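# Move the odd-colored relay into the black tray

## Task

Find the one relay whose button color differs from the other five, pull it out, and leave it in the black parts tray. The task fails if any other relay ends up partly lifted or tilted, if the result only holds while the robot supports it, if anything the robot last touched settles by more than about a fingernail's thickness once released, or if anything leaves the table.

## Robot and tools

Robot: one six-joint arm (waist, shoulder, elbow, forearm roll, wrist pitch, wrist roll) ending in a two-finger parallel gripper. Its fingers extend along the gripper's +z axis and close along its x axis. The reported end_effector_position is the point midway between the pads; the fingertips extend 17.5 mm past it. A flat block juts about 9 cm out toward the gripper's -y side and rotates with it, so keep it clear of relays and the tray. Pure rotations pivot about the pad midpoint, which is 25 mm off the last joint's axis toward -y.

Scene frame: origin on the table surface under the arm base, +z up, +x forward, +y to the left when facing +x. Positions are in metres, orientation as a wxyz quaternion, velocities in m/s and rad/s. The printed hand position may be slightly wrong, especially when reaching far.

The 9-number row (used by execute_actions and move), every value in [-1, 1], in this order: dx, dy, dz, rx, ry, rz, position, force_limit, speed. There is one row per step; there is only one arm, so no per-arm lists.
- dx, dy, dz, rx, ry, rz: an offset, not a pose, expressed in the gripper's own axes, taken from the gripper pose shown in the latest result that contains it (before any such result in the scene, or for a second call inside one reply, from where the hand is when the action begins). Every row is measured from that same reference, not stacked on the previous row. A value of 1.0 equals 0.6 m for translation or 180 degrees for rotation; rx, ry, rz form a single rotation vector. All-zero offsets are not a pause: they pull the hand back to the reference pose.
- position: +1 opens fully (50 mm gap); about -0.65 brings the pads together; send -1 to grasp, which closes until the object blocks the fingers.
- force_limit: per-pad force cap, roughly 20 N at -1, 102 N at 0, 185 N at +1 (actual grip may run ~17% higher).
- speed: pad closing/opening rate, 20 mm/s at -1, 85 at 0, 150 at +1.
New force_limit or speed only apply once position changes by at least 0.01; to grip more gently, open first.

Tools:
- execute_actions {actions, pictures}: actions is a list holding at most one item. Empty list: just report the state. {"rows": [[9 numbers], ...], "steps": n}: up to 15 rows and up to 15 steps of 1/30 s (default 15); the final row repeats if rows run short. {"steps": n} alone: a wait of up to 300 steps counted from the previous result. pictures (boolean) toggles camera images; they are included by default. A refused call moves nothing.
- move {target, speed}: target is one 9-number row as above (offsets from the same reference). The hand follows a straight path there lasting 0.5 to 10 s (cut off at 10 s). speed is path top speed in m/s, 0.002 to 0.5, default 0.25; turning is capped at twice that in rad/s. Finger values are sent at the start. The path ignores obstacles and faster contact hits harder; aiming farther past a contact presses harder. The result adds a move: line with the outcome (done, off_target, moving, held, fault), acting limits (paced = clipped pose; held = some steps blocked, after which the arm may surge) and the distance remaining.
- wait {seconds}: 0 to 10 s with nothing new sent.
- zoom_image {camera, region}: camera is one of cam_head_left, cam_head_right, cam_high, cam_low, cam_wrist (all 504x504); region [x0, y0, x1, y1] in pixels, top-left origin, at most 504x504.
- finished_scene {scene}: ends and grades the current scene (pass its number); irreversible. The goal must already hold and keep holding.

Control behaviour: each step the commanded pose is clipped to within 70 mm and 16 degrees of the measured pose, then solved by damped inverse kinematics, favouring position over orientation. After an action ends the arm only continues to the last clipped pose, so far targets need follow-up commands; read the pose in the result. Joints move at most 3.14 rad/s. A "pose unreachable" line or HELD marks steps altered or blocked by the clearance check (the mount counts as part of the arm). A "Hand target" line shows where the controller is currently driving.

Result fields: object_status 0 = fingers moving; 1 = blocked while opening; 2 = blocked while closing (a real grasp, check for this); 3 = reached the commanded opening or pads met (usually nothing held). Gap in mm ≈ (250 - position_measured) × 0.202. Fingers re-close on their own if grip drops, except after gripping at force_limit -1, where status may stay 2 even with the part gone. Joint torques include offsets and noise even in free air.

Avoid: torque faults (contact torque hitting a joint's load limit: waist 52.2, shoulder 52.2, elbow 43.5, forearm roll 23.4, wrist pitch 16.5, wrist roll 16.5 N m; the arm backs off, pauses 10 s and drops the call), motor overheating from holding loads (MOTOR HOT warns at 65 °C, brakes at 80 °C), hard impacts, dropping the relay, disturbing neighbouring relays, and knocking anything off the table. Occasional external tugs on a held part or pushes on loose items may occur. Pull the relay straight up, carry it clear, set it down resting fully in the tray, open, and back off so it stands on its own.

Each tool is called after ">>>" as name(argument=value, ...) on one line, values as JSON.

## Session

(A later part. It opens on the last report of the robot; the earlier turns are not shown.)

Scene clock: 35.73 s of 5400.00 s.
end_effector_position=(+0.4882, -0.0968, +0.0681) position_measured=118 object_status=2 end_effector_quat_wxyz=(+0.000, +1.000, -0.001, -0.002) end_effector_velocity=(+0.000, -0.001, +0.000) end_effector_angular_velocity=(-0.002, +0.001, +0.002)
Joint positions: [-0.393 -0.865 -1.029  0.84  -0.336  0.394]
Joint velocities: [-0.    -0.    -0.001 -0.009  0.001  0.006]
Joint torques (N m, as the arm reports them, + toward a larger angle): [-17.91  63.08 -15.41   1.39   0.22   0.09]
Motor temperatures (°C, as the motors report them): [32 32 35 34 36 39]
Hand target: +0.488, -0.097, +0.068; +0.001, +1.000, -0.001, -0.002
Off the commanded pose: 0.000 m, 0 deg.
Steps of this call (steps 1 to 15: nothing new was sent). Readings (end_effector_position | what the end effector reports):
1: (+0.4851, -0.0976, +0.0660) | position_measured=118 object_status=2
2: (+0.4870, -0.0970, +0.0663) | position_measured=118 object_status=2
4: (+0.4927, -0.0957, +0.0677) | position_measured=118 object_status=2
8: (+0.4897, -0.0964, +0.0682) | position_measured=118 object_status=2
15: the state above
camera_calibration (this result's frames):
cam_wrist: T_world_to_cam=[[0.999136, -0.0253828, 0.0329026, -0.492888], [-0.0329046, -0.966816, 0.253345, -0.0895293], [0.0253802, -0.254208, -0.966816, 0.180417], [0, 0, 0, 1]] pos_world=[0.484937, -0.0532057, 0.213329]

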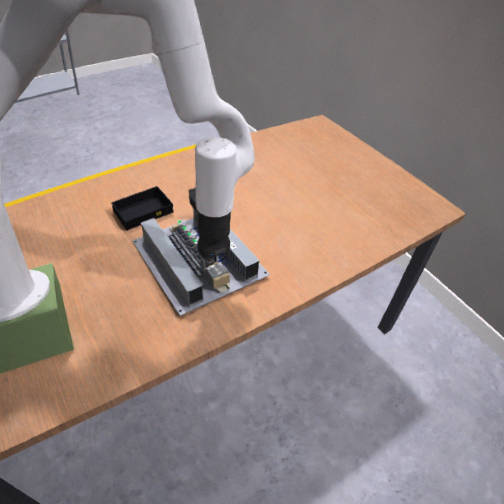

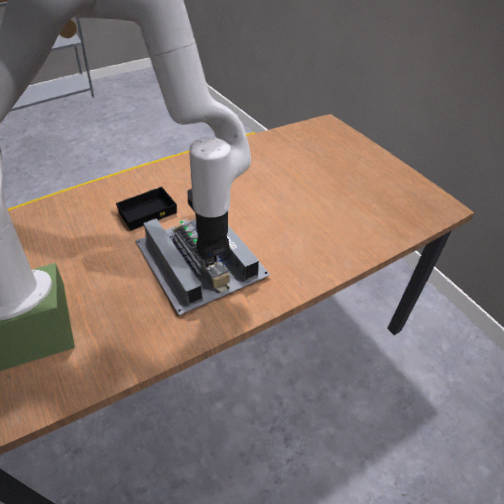

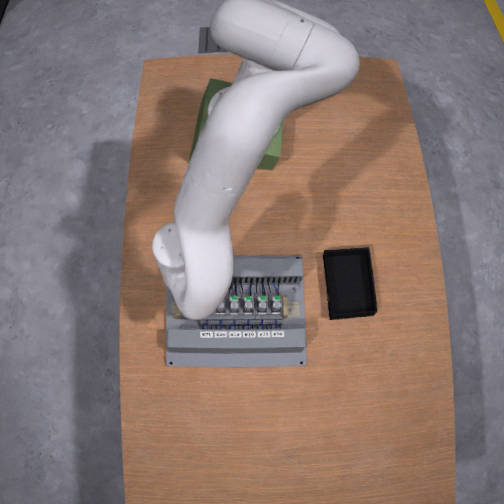

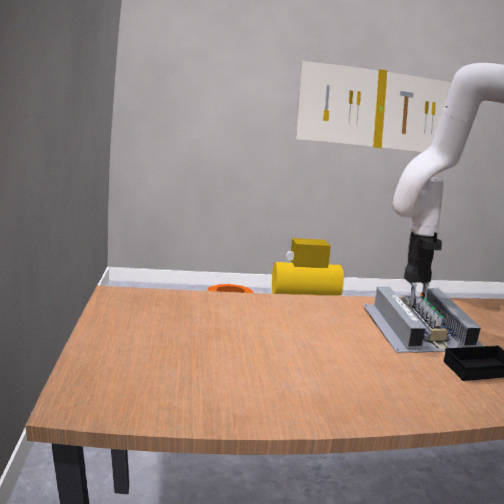

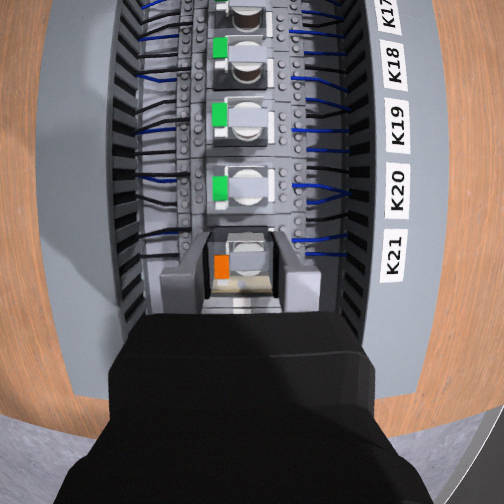

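>>> move(target=[0,0,0.018,0,0,0,-1,-0.3,-0.5], speed=0.03)

>>> execute_actions(actions=[{"rows":[[0,0,-0.09,0,0,0,-1,-0.3,-0.5]],"steps":15}])

Scene clock: 45.07 s of 5400.00 s.
end_effector_position=(+0.4886, -0.0971, +0.0586) position_measured=118 object_status=2 end_effector_quat_wxyz=(+0.000, +1.000, -0.001, -0.001) end_effector_velocity=(-0.001, +0.002, -0.007) end_effector_angular_velocity=(+0.000, +0.004, -0.001)
Joint positions: [-0.389 -0.886 -1.036  0.877 -0.326  0.358]
Joint velocities: [ 0.008 -0.014 -0.004  0.017  0.006 -0.011]
Joint torques (N m, as the arm reports them, + toward a larger angle): [ -1.65  42.16 -12.42   3.5   -0.2    0.16]
Motor temperatures (°C, as the motors report them): [32 33 35 34 36 39]
Hand target: +0.488, -0.097, +0.057; +0.000, +1.000, -0.001, -0.002
Off the commanded pose: 0.001 m, 0 deg.
After step 90, 5.63 s passed at rest.
move: done
camera_calibration (this result's frames):
cam_wrist: T_world_to_cam=[[0.999111, -0.0248491, 0.0340623, -0.493025], [-0.0326759, -0.966894, 0.253076, -0.0874612], [0.026646, -0.253964, -0.966847, 0.170487], [0, 0, 0, 1]] pos_world=[0.485186, -0.0535193, 0.203763]

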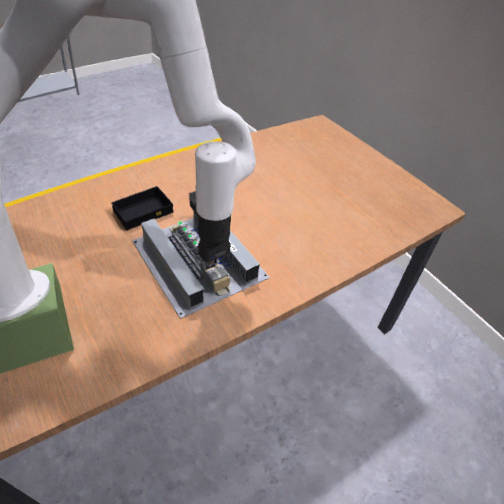

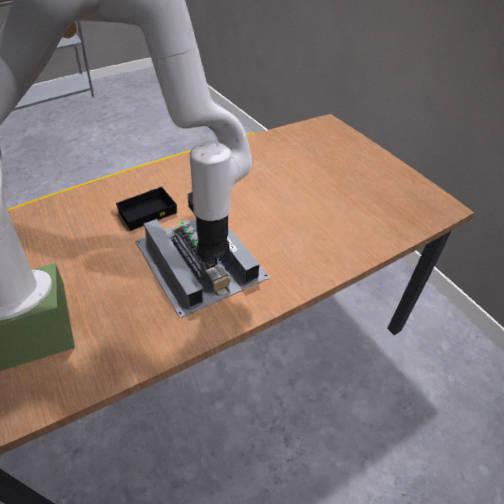

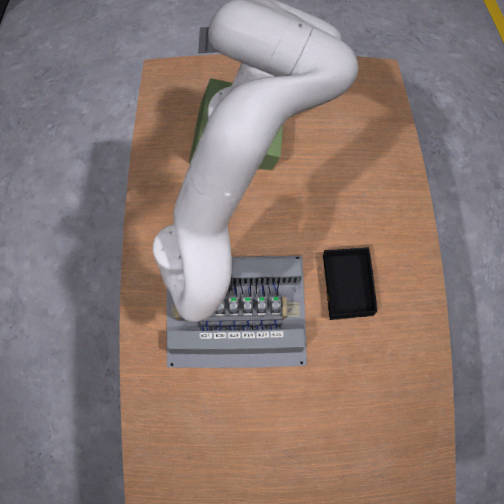

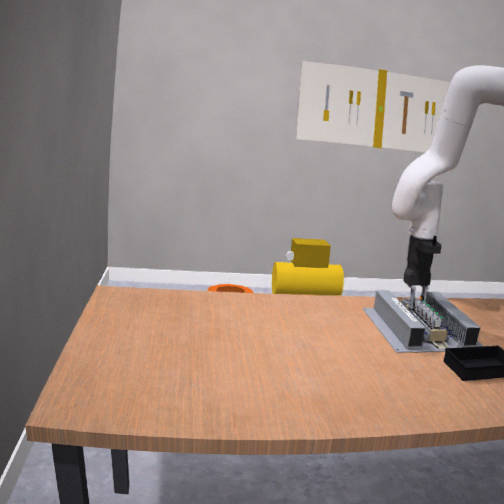

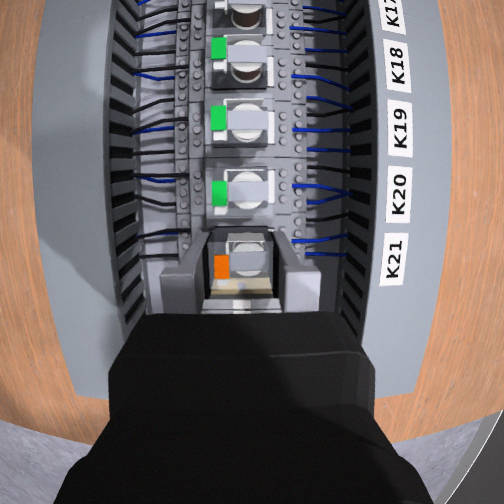

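Scene clock: 45.57 s of 5400.00 s.
end_effector_position=(+0.4889, -0.0970, +0.1120) position_measured=118 object_status=2 end_effector_quat_wxyz=(+0.000, +1.000, -0.001, -0.001) end_effector_velocity=(-0.002, +0.001, +0.003) end_effector_angular_velocity=(-0.000, +0.015, -0.004)
Joint positions: [-0.415 -0.773 -1.009  0.704 -0.389  0.517]
Joint velocities: [ 0.002  0.005 -0.004 -0.047 -0.014  0.051]
Joint torques (N m, as the arm reports them, + toward a larger angle): [-12.2   51.29 -13.03   1.58   0.26  -0.39]
Motor temperatures (°C, as the motors report them): [32 33 35 34 36 39]
Hand target: +0.489, -0.097, +0.113; +0.000, +1.000, -0.001, -0.001
Off the commanded pose: 0.001 m, 0 deg.
Steps of this call (steps 1 to 15: all 15 steps of this action). Readings (end_effector_position | what the end effector reports):
1: (+0.4886, -0.0970, +0.0584) | position_measured=118 object_status=2
2: (+0.4884, -0.0970, +0.0588) | position_measured=118 object_status=2
4: (+0.4859, -0.0961, +0.0701) | position_measured=118 object_status=2
8: (+0.4914, -0.0984, +0.1059) | position_measured=118 object_status=2
15: the state above
camera_calibration (this result's frames):
cam_wrist: T_world_to_cam=[[0.999078, -0.0247601, 0.0350844, -0.495184], [-0.0328317, -0.967053, 0.25245, -0.10084], [0.0276778, -0.253369, -0.966974, 0.221756], [0, 0, 0, 1]] pos_world=[0.485279, -0.0535924, 0.257263]

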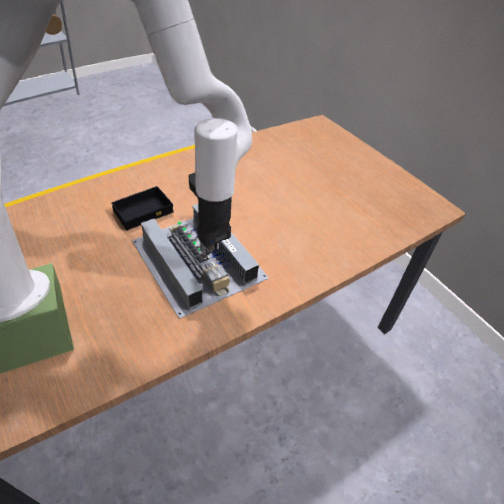

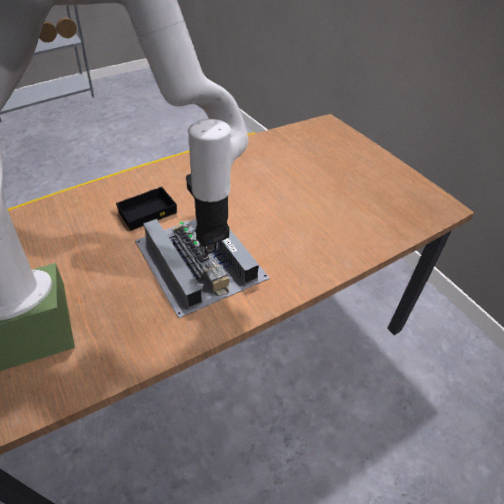

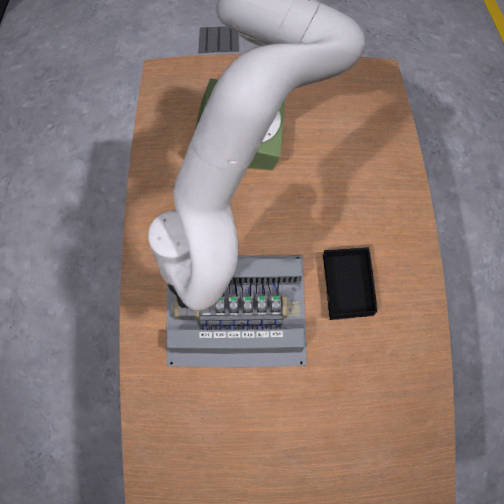

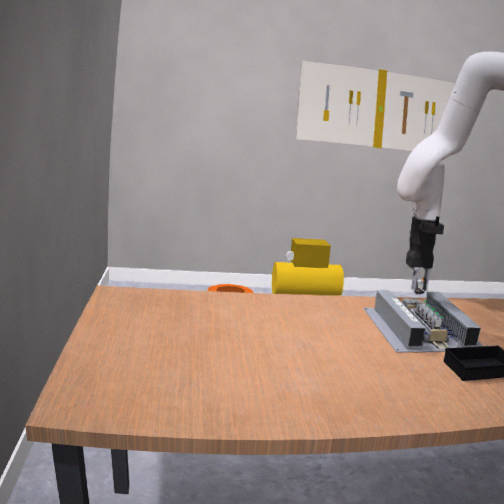

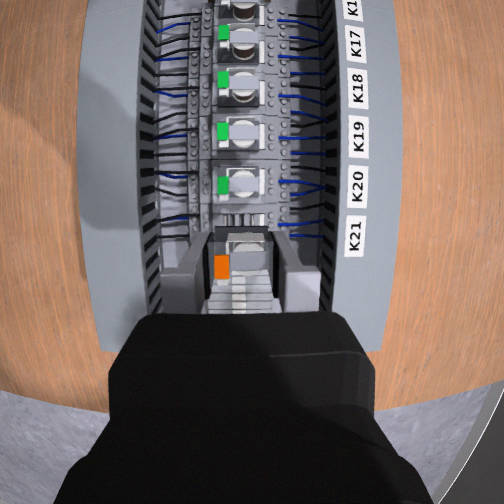

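>>> move(target=[-0.09,-0.542,-0.02,0,0,0,-1,-0.3,-0.5])

>>> move(target=[0,0,0.1,0,0,0,-1,-0.3,-0.5], speed=0.1)

Scene clock: 50.00 s of 5400.00 s.
end_effector_position=(+0.4349, +0.2289, +0.1252) position_measured=118 object_status=2 end_effector_quat_wxyz=(-0.002, +1.000, -0.001, +0.000) end_effector_velocity=(+0.001, +0.003, +0.000) end_effector_angular_velocity=(-0.007, +0.007, -0.002)
Joint positions: [ 0.239 -0.443 -0.754  0.87  -0.317  1.013]
Joint velocities: [ 0.008 -0.002 -0.01  -0.046 -0.005  0.055]
Joint torques (N m, as the arm reports them, + toward a larger angle): [ -8.83  41.58 -12.     1.18   0.18   0.16]
Motor temperatures (°C, as the motors report them): [32 33 35 34 36 39]
Hand target: +0.435, +0.229, +0.125; -0.002, +1.000, -0.001, -0.000
Off the commanded pose: 0.001 m, 0 deg.
move: done
camera_calibration (this result's frames):
cam_wrist: T_world_to_cam=[[0.999019, -0.0251687, 0.0364347, -0.433749], [-0.0334626, -0.967959, 0.248869, 0.210232], [0.0290036, -0.249844, -0.967852, 0.317249], [0, 0, 0, 1]] pos_world=[0.431157, 0.271842, 0.270533]

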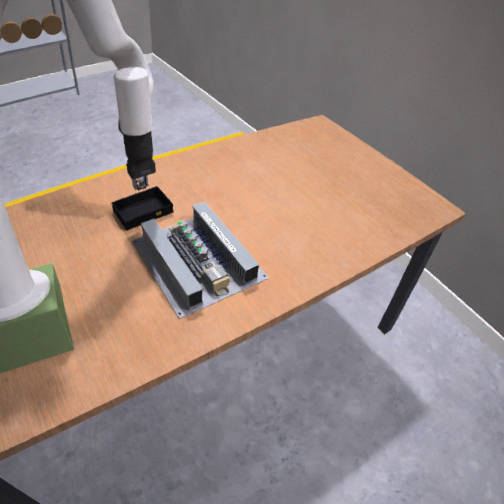

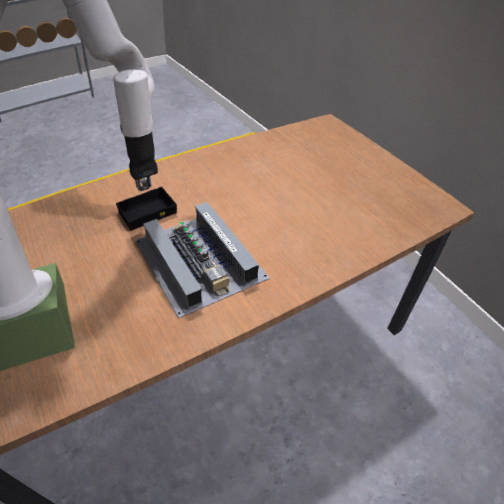

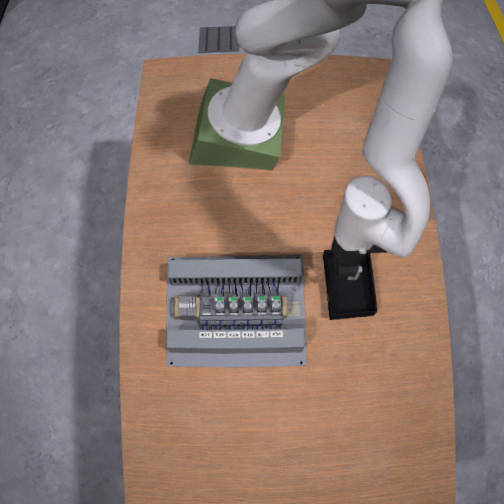

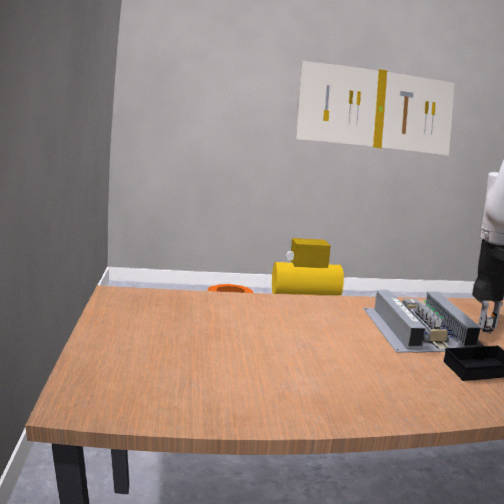

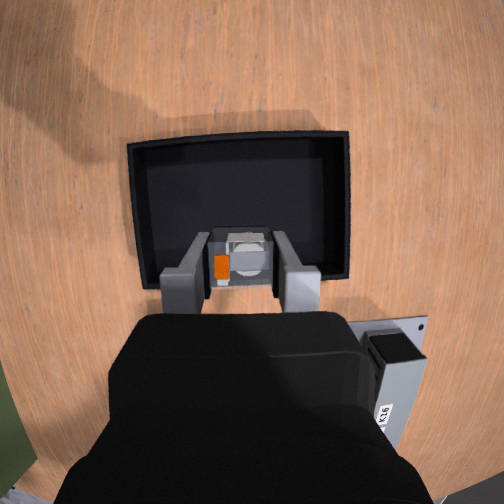

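Scene clock: 51.03 s of 5400.00 s.
end_effector_position=(+0.4348, +0.2290, +0.0653) position_measured=118 object_status=2 end_effector_quat_wxyz=(-0.001, +1.000, -0.001, -0.001) end_effector_velocity=(-0.000, +0.000, -0.002) end_effector_angular_velocity=(+0.011, -0.010, +0.001)
Joint positions: [ 0.272 -0.591 -0.786  1.224 -0.251  0.677]
Joint velocities: [-0.003 -0.002  0.009  0.097  0.001 -0.1  ]
Joint torques (N m, as the arm reports them, + toward a larger angle): [-7.9  43.67 -8.74  1.    0.37 -0.17]
Motor temperatures (°C, as the motors report them): [32 33 35 34 36 39]
Hand target: +0.435, +0.229, +0.065; -0.001, +1.000, -0.001, -0.000
Off the commanded pose: 0.000 m, 0 deg.
move: done
camera_calibration (this result's frames):
cam_wrist: T_world_to_cam=[[0.999075, -0.025253, 0.034809, -0.431286], [-0.0331915, -0.967477, 0.250771, 0.224854], [0.0273442, -0.251694, -0.96742, 0.260494], [0, 0, 0, 1]] pos_world=[0.431227, 0.272215, 0.210633]

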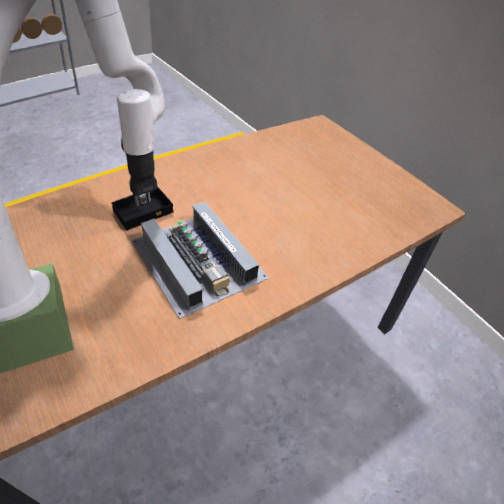

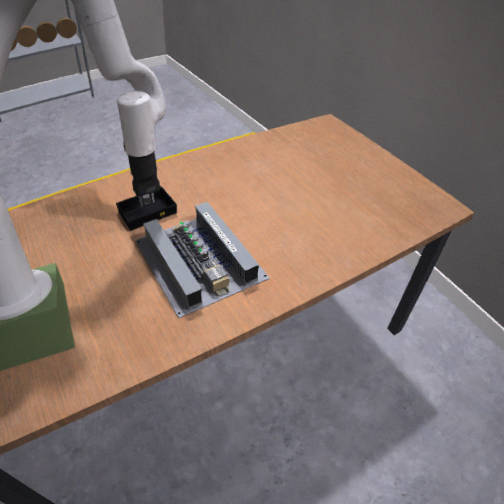

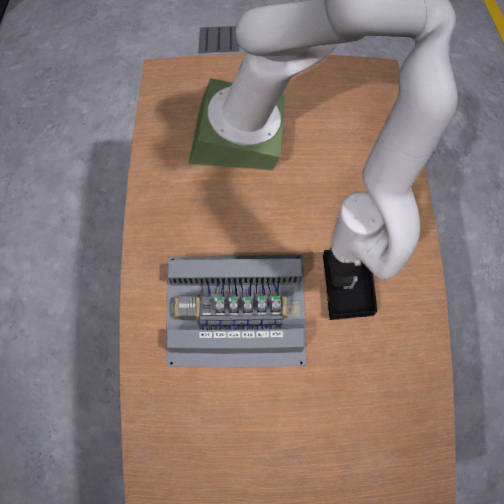

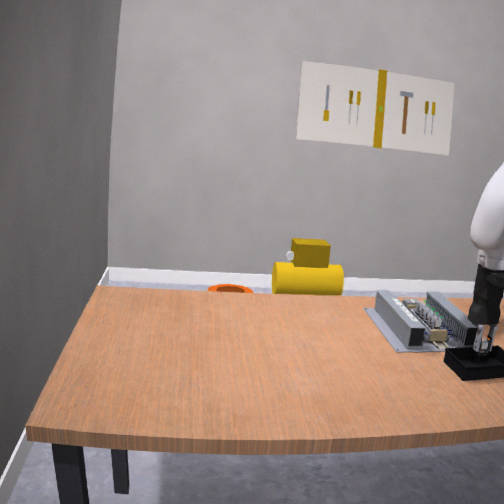

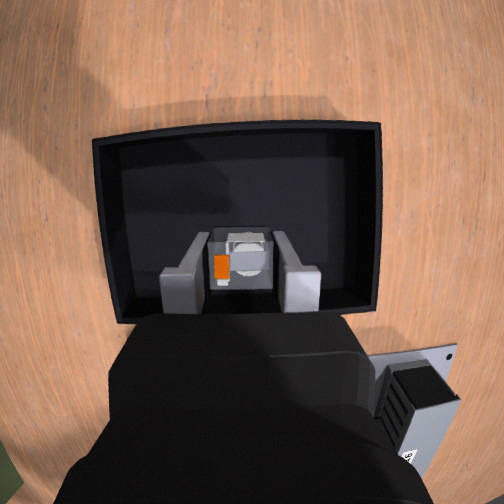

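>>> move(target=[0,-0.01,0.048,0,0,0,-1,-0.3,-0.5], speed=0.03)

>>> move(target=[0,0,0,0,0,0,0.75,-0.3,-0.5])

>>> move(target=[0,0,-0.12,0,0,0,0.75,-0.3,-0.5], speed=0.1)

>>> zoom_image(camera="cam_head_left", region=[100, 170, 280, 320])

Scene clock: 56.23 s of 5400.00 s.
end_effector_position=(+0.4346, +0.2350, +0.0367) position_measured=118 object_status=2 end_effector_quat_wxyz=(-0.001, +1.000, -0.001, -0.001) end_effector_velocity=(+0.000, +0.000, -0.001) end_effector_angular_velocity=(+0.002, -0.004, +0.001)
Joint positions: [ 0.299 -0.662 -0.813  1.418 -0.235  0.505]
Joint velocities: [ 0.001 -0.003  0.     0.033  0.001 -0.034]
Joint torques (N m, as the arm reports them, + toward a larger angle): [-10.22  45.37  -8.78   1.5    0.35   0.29]
Motor temperatures (°C, as the motors report them): [32 33 35 34 36 39]
Hand target: +0.435, +0.235, +0.037; -0.001, +1.000, -0.001, -0.001
Off the commanded pose: 0.000 m, 0 deg.
After step 90, 0.93 s passed at rest.
move: done
camera_calibration (this result's frames):
cam_wrist: T_world_to_cam=[[0.999099, -0.0252805, 0.0341002, -0.429925], [-0.0330525, -0.96736, 0.251241, 0.237766], [0.0266356, -0.252142, -0.967324, 0.234686], [0, 0, 0, 1]] pos_world=[0.431145, 0.278311, 0.181941]

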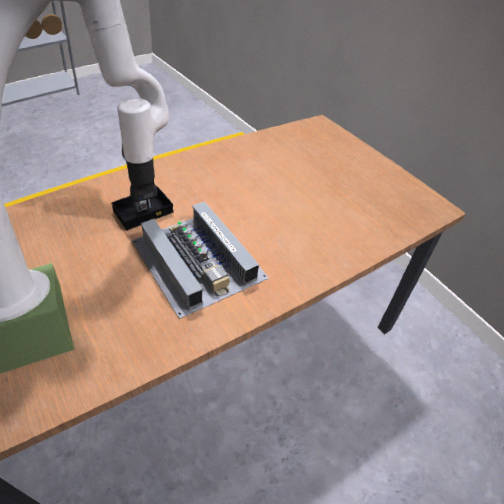

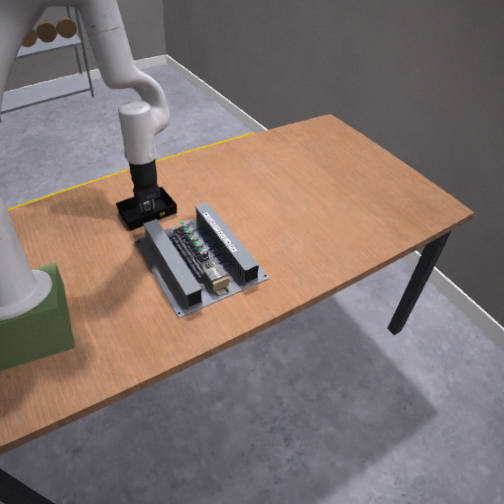

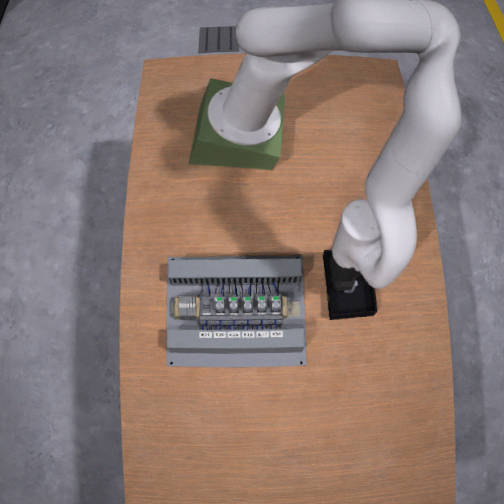

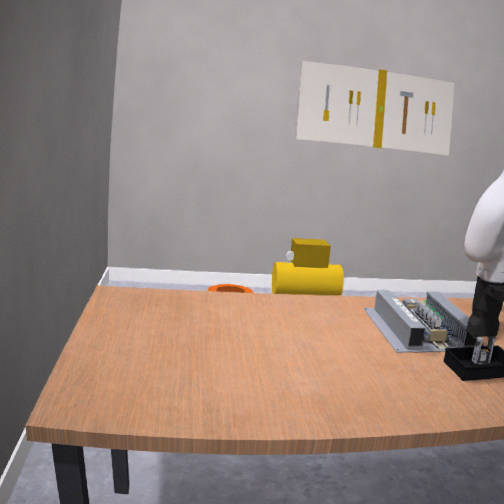

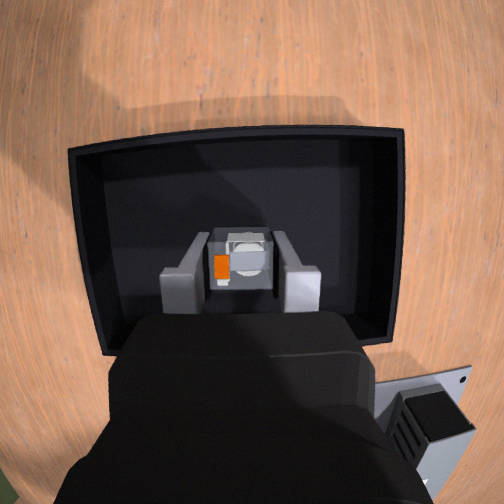

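Scene clock: 56.77 s of 5400.00 s.
end_effector_position=(+0.4346, +0.2350, +0.0367) position_measured=41 object_status=3 end_effector_quat_wxyz=(-0.001, +1.000, -0.001, -0.001) end_effector_velocity=(-0.001, -0.000, -0.000) end_effector_angular_velocity=(-0.000, +0.001, -0.002)
Joint positions: [ 0.299 -0.662 -0.813  1.418 -0.235  0.505]
Joint velocities: [-0.    -0.001  0.001  0.001 -0.     0.001]
Joint torques (N m, as the arm reports them, + toward a larger angle): [-10.69  45.19  -8.97  -0.05   0.42   0.26]
Motor temperatures (°C, as the motors report them): [32 33 35 34 36 39]
Hand target: +0.435, +0.235, +0.037; -0.001, +1.000, -0.001, -0.001
Off the commanded pose: 0.000 m, 0 deg.
move: done
camera_calibration (this result's frames):
cam_wrist: T_world_to_cam=[[0.999099, -0.0252755, 0.0341068, -0.429929], [-0.0330493, -0.967361, 0.251238, 0.237765], [0.0266434, -0.252139, -0.967324, 0.234684], [0, 0, 0, 1]] pos_world=[0.431146, 0.278311, 0.181944]

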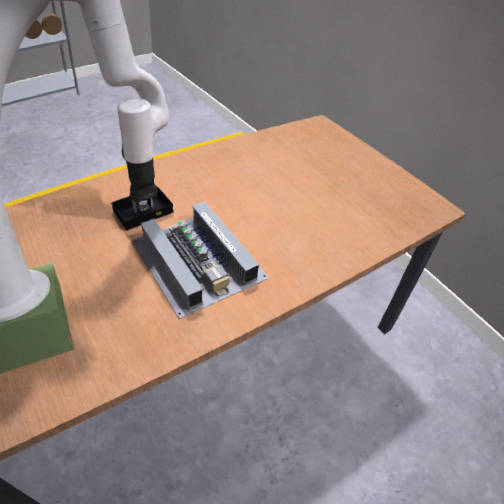

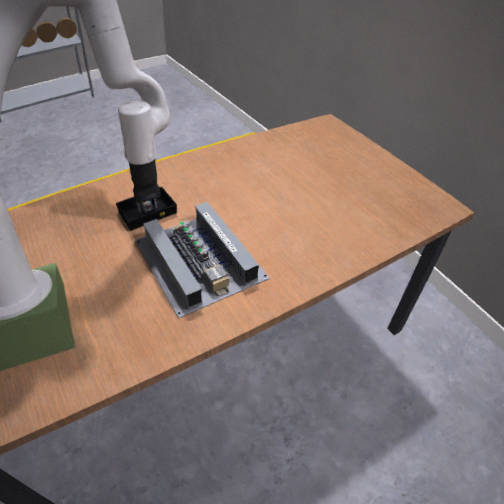

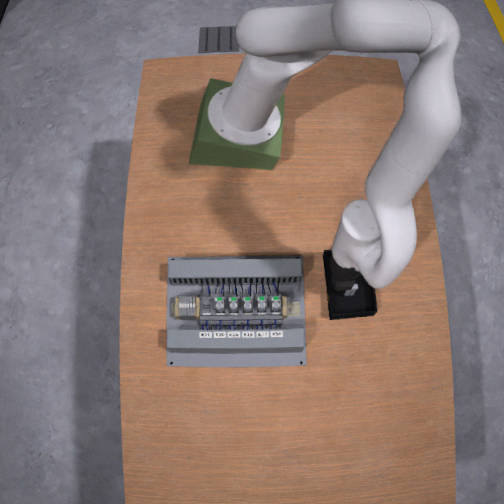

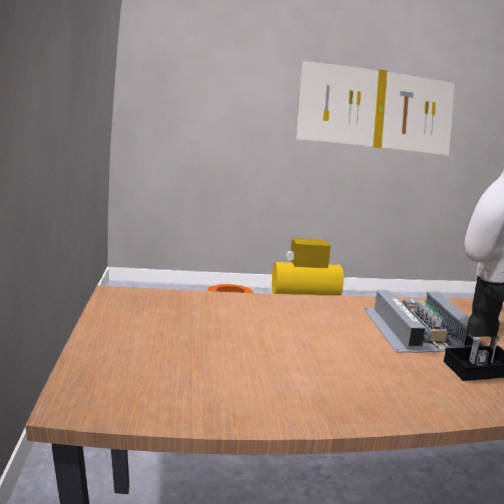

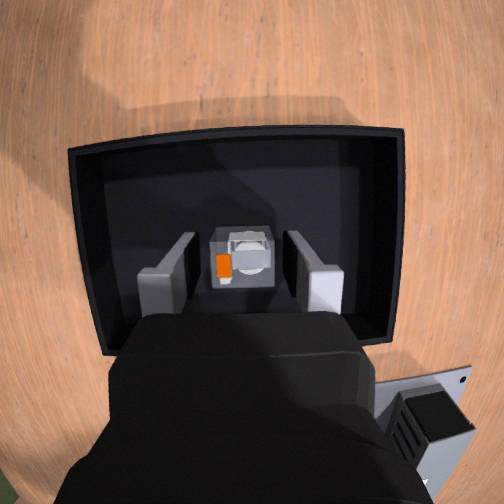

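Scene clock: 57.90 s of 5400.00 s.
end_effector_position=(+0.4350, +0.2349, +0.1085) position_measured=41 object_status=3 end_effector_quat_wxyz=(-0.002, +1.000, -0.001, -0.000) end_effector_velocity=(+0.000, +0.001, +0.002) end_effector_angular_velocity=(-0.011, +0.012, -0.002)
Joint positions: [ 0.261 -0.483 -0.766  0.947 -0.295  0.954]
Joint velocities: [ 0.004  0.    -0.011 -0.085 -0.01   0.09 ]
Joint torques (N m, as the arm reports them, + toward a larger angle): [ -6.81  43.71 -11.88   1.36   0.01   0.08]
Motor temperatures (°C, as the motors report them): [32 33 35 34 36 39]
Hand target: +0.435, +0.235, +0.109; -0.001, +1.000, -0.001, -0.001
Off the commanded pose: 0.000 m, 0 deg.
move: done
camera_calibration (this result's frames):
cam_wrist: T_world_to_cam=[[0.999037, -0.0252044, 0.035908, -0.432992], [-0.0333779, -0.967853, 0.249291, 0.220116], [0.0284704, -0.250249, -0.967763, 0.302939], [0, 0, 0, 1]] pos_world=[0.431297, 0.277937, 0.253848]

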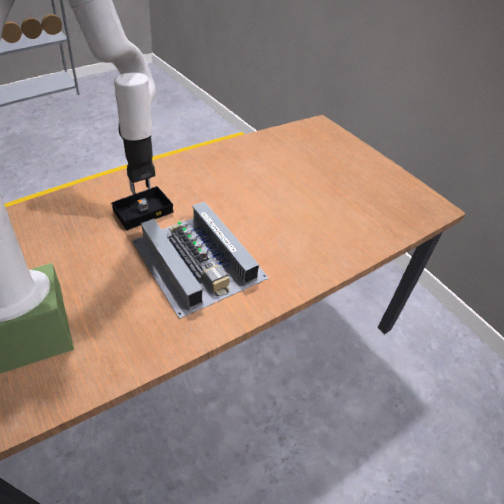

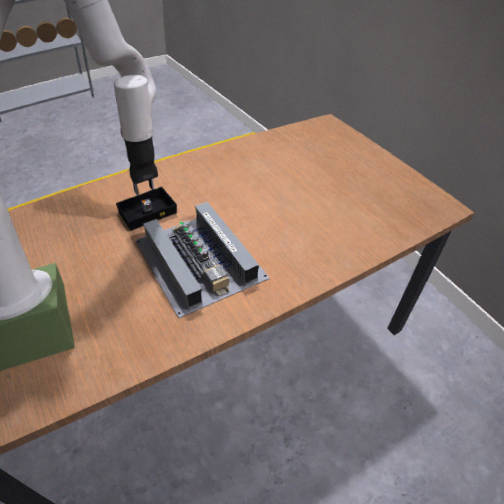

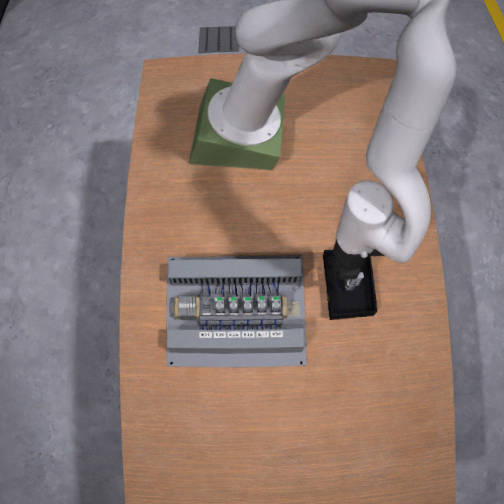

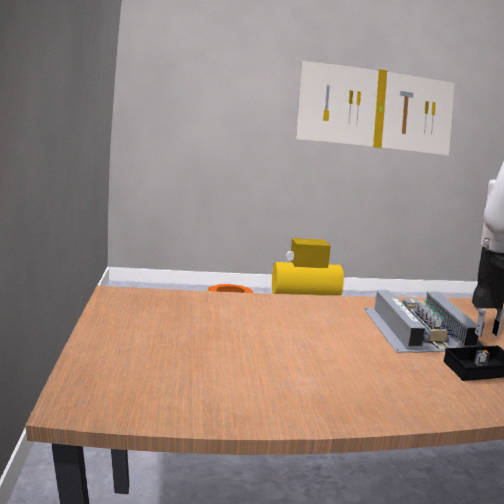

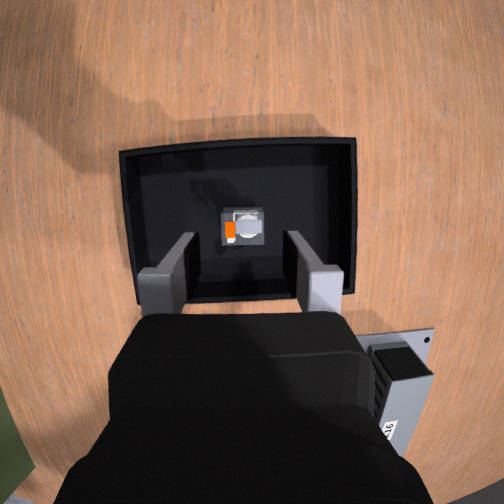

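Region (100, 170, 280, 320) of cam_head_left's 504x504 image, scaled by 2.800, with more detail than that image has.

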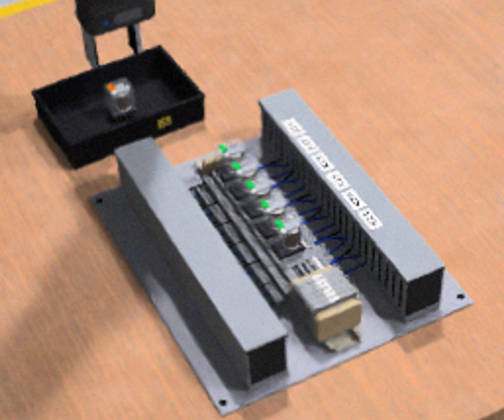

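>>> finished_scene(scene=2)

The scene is finished: the task was done.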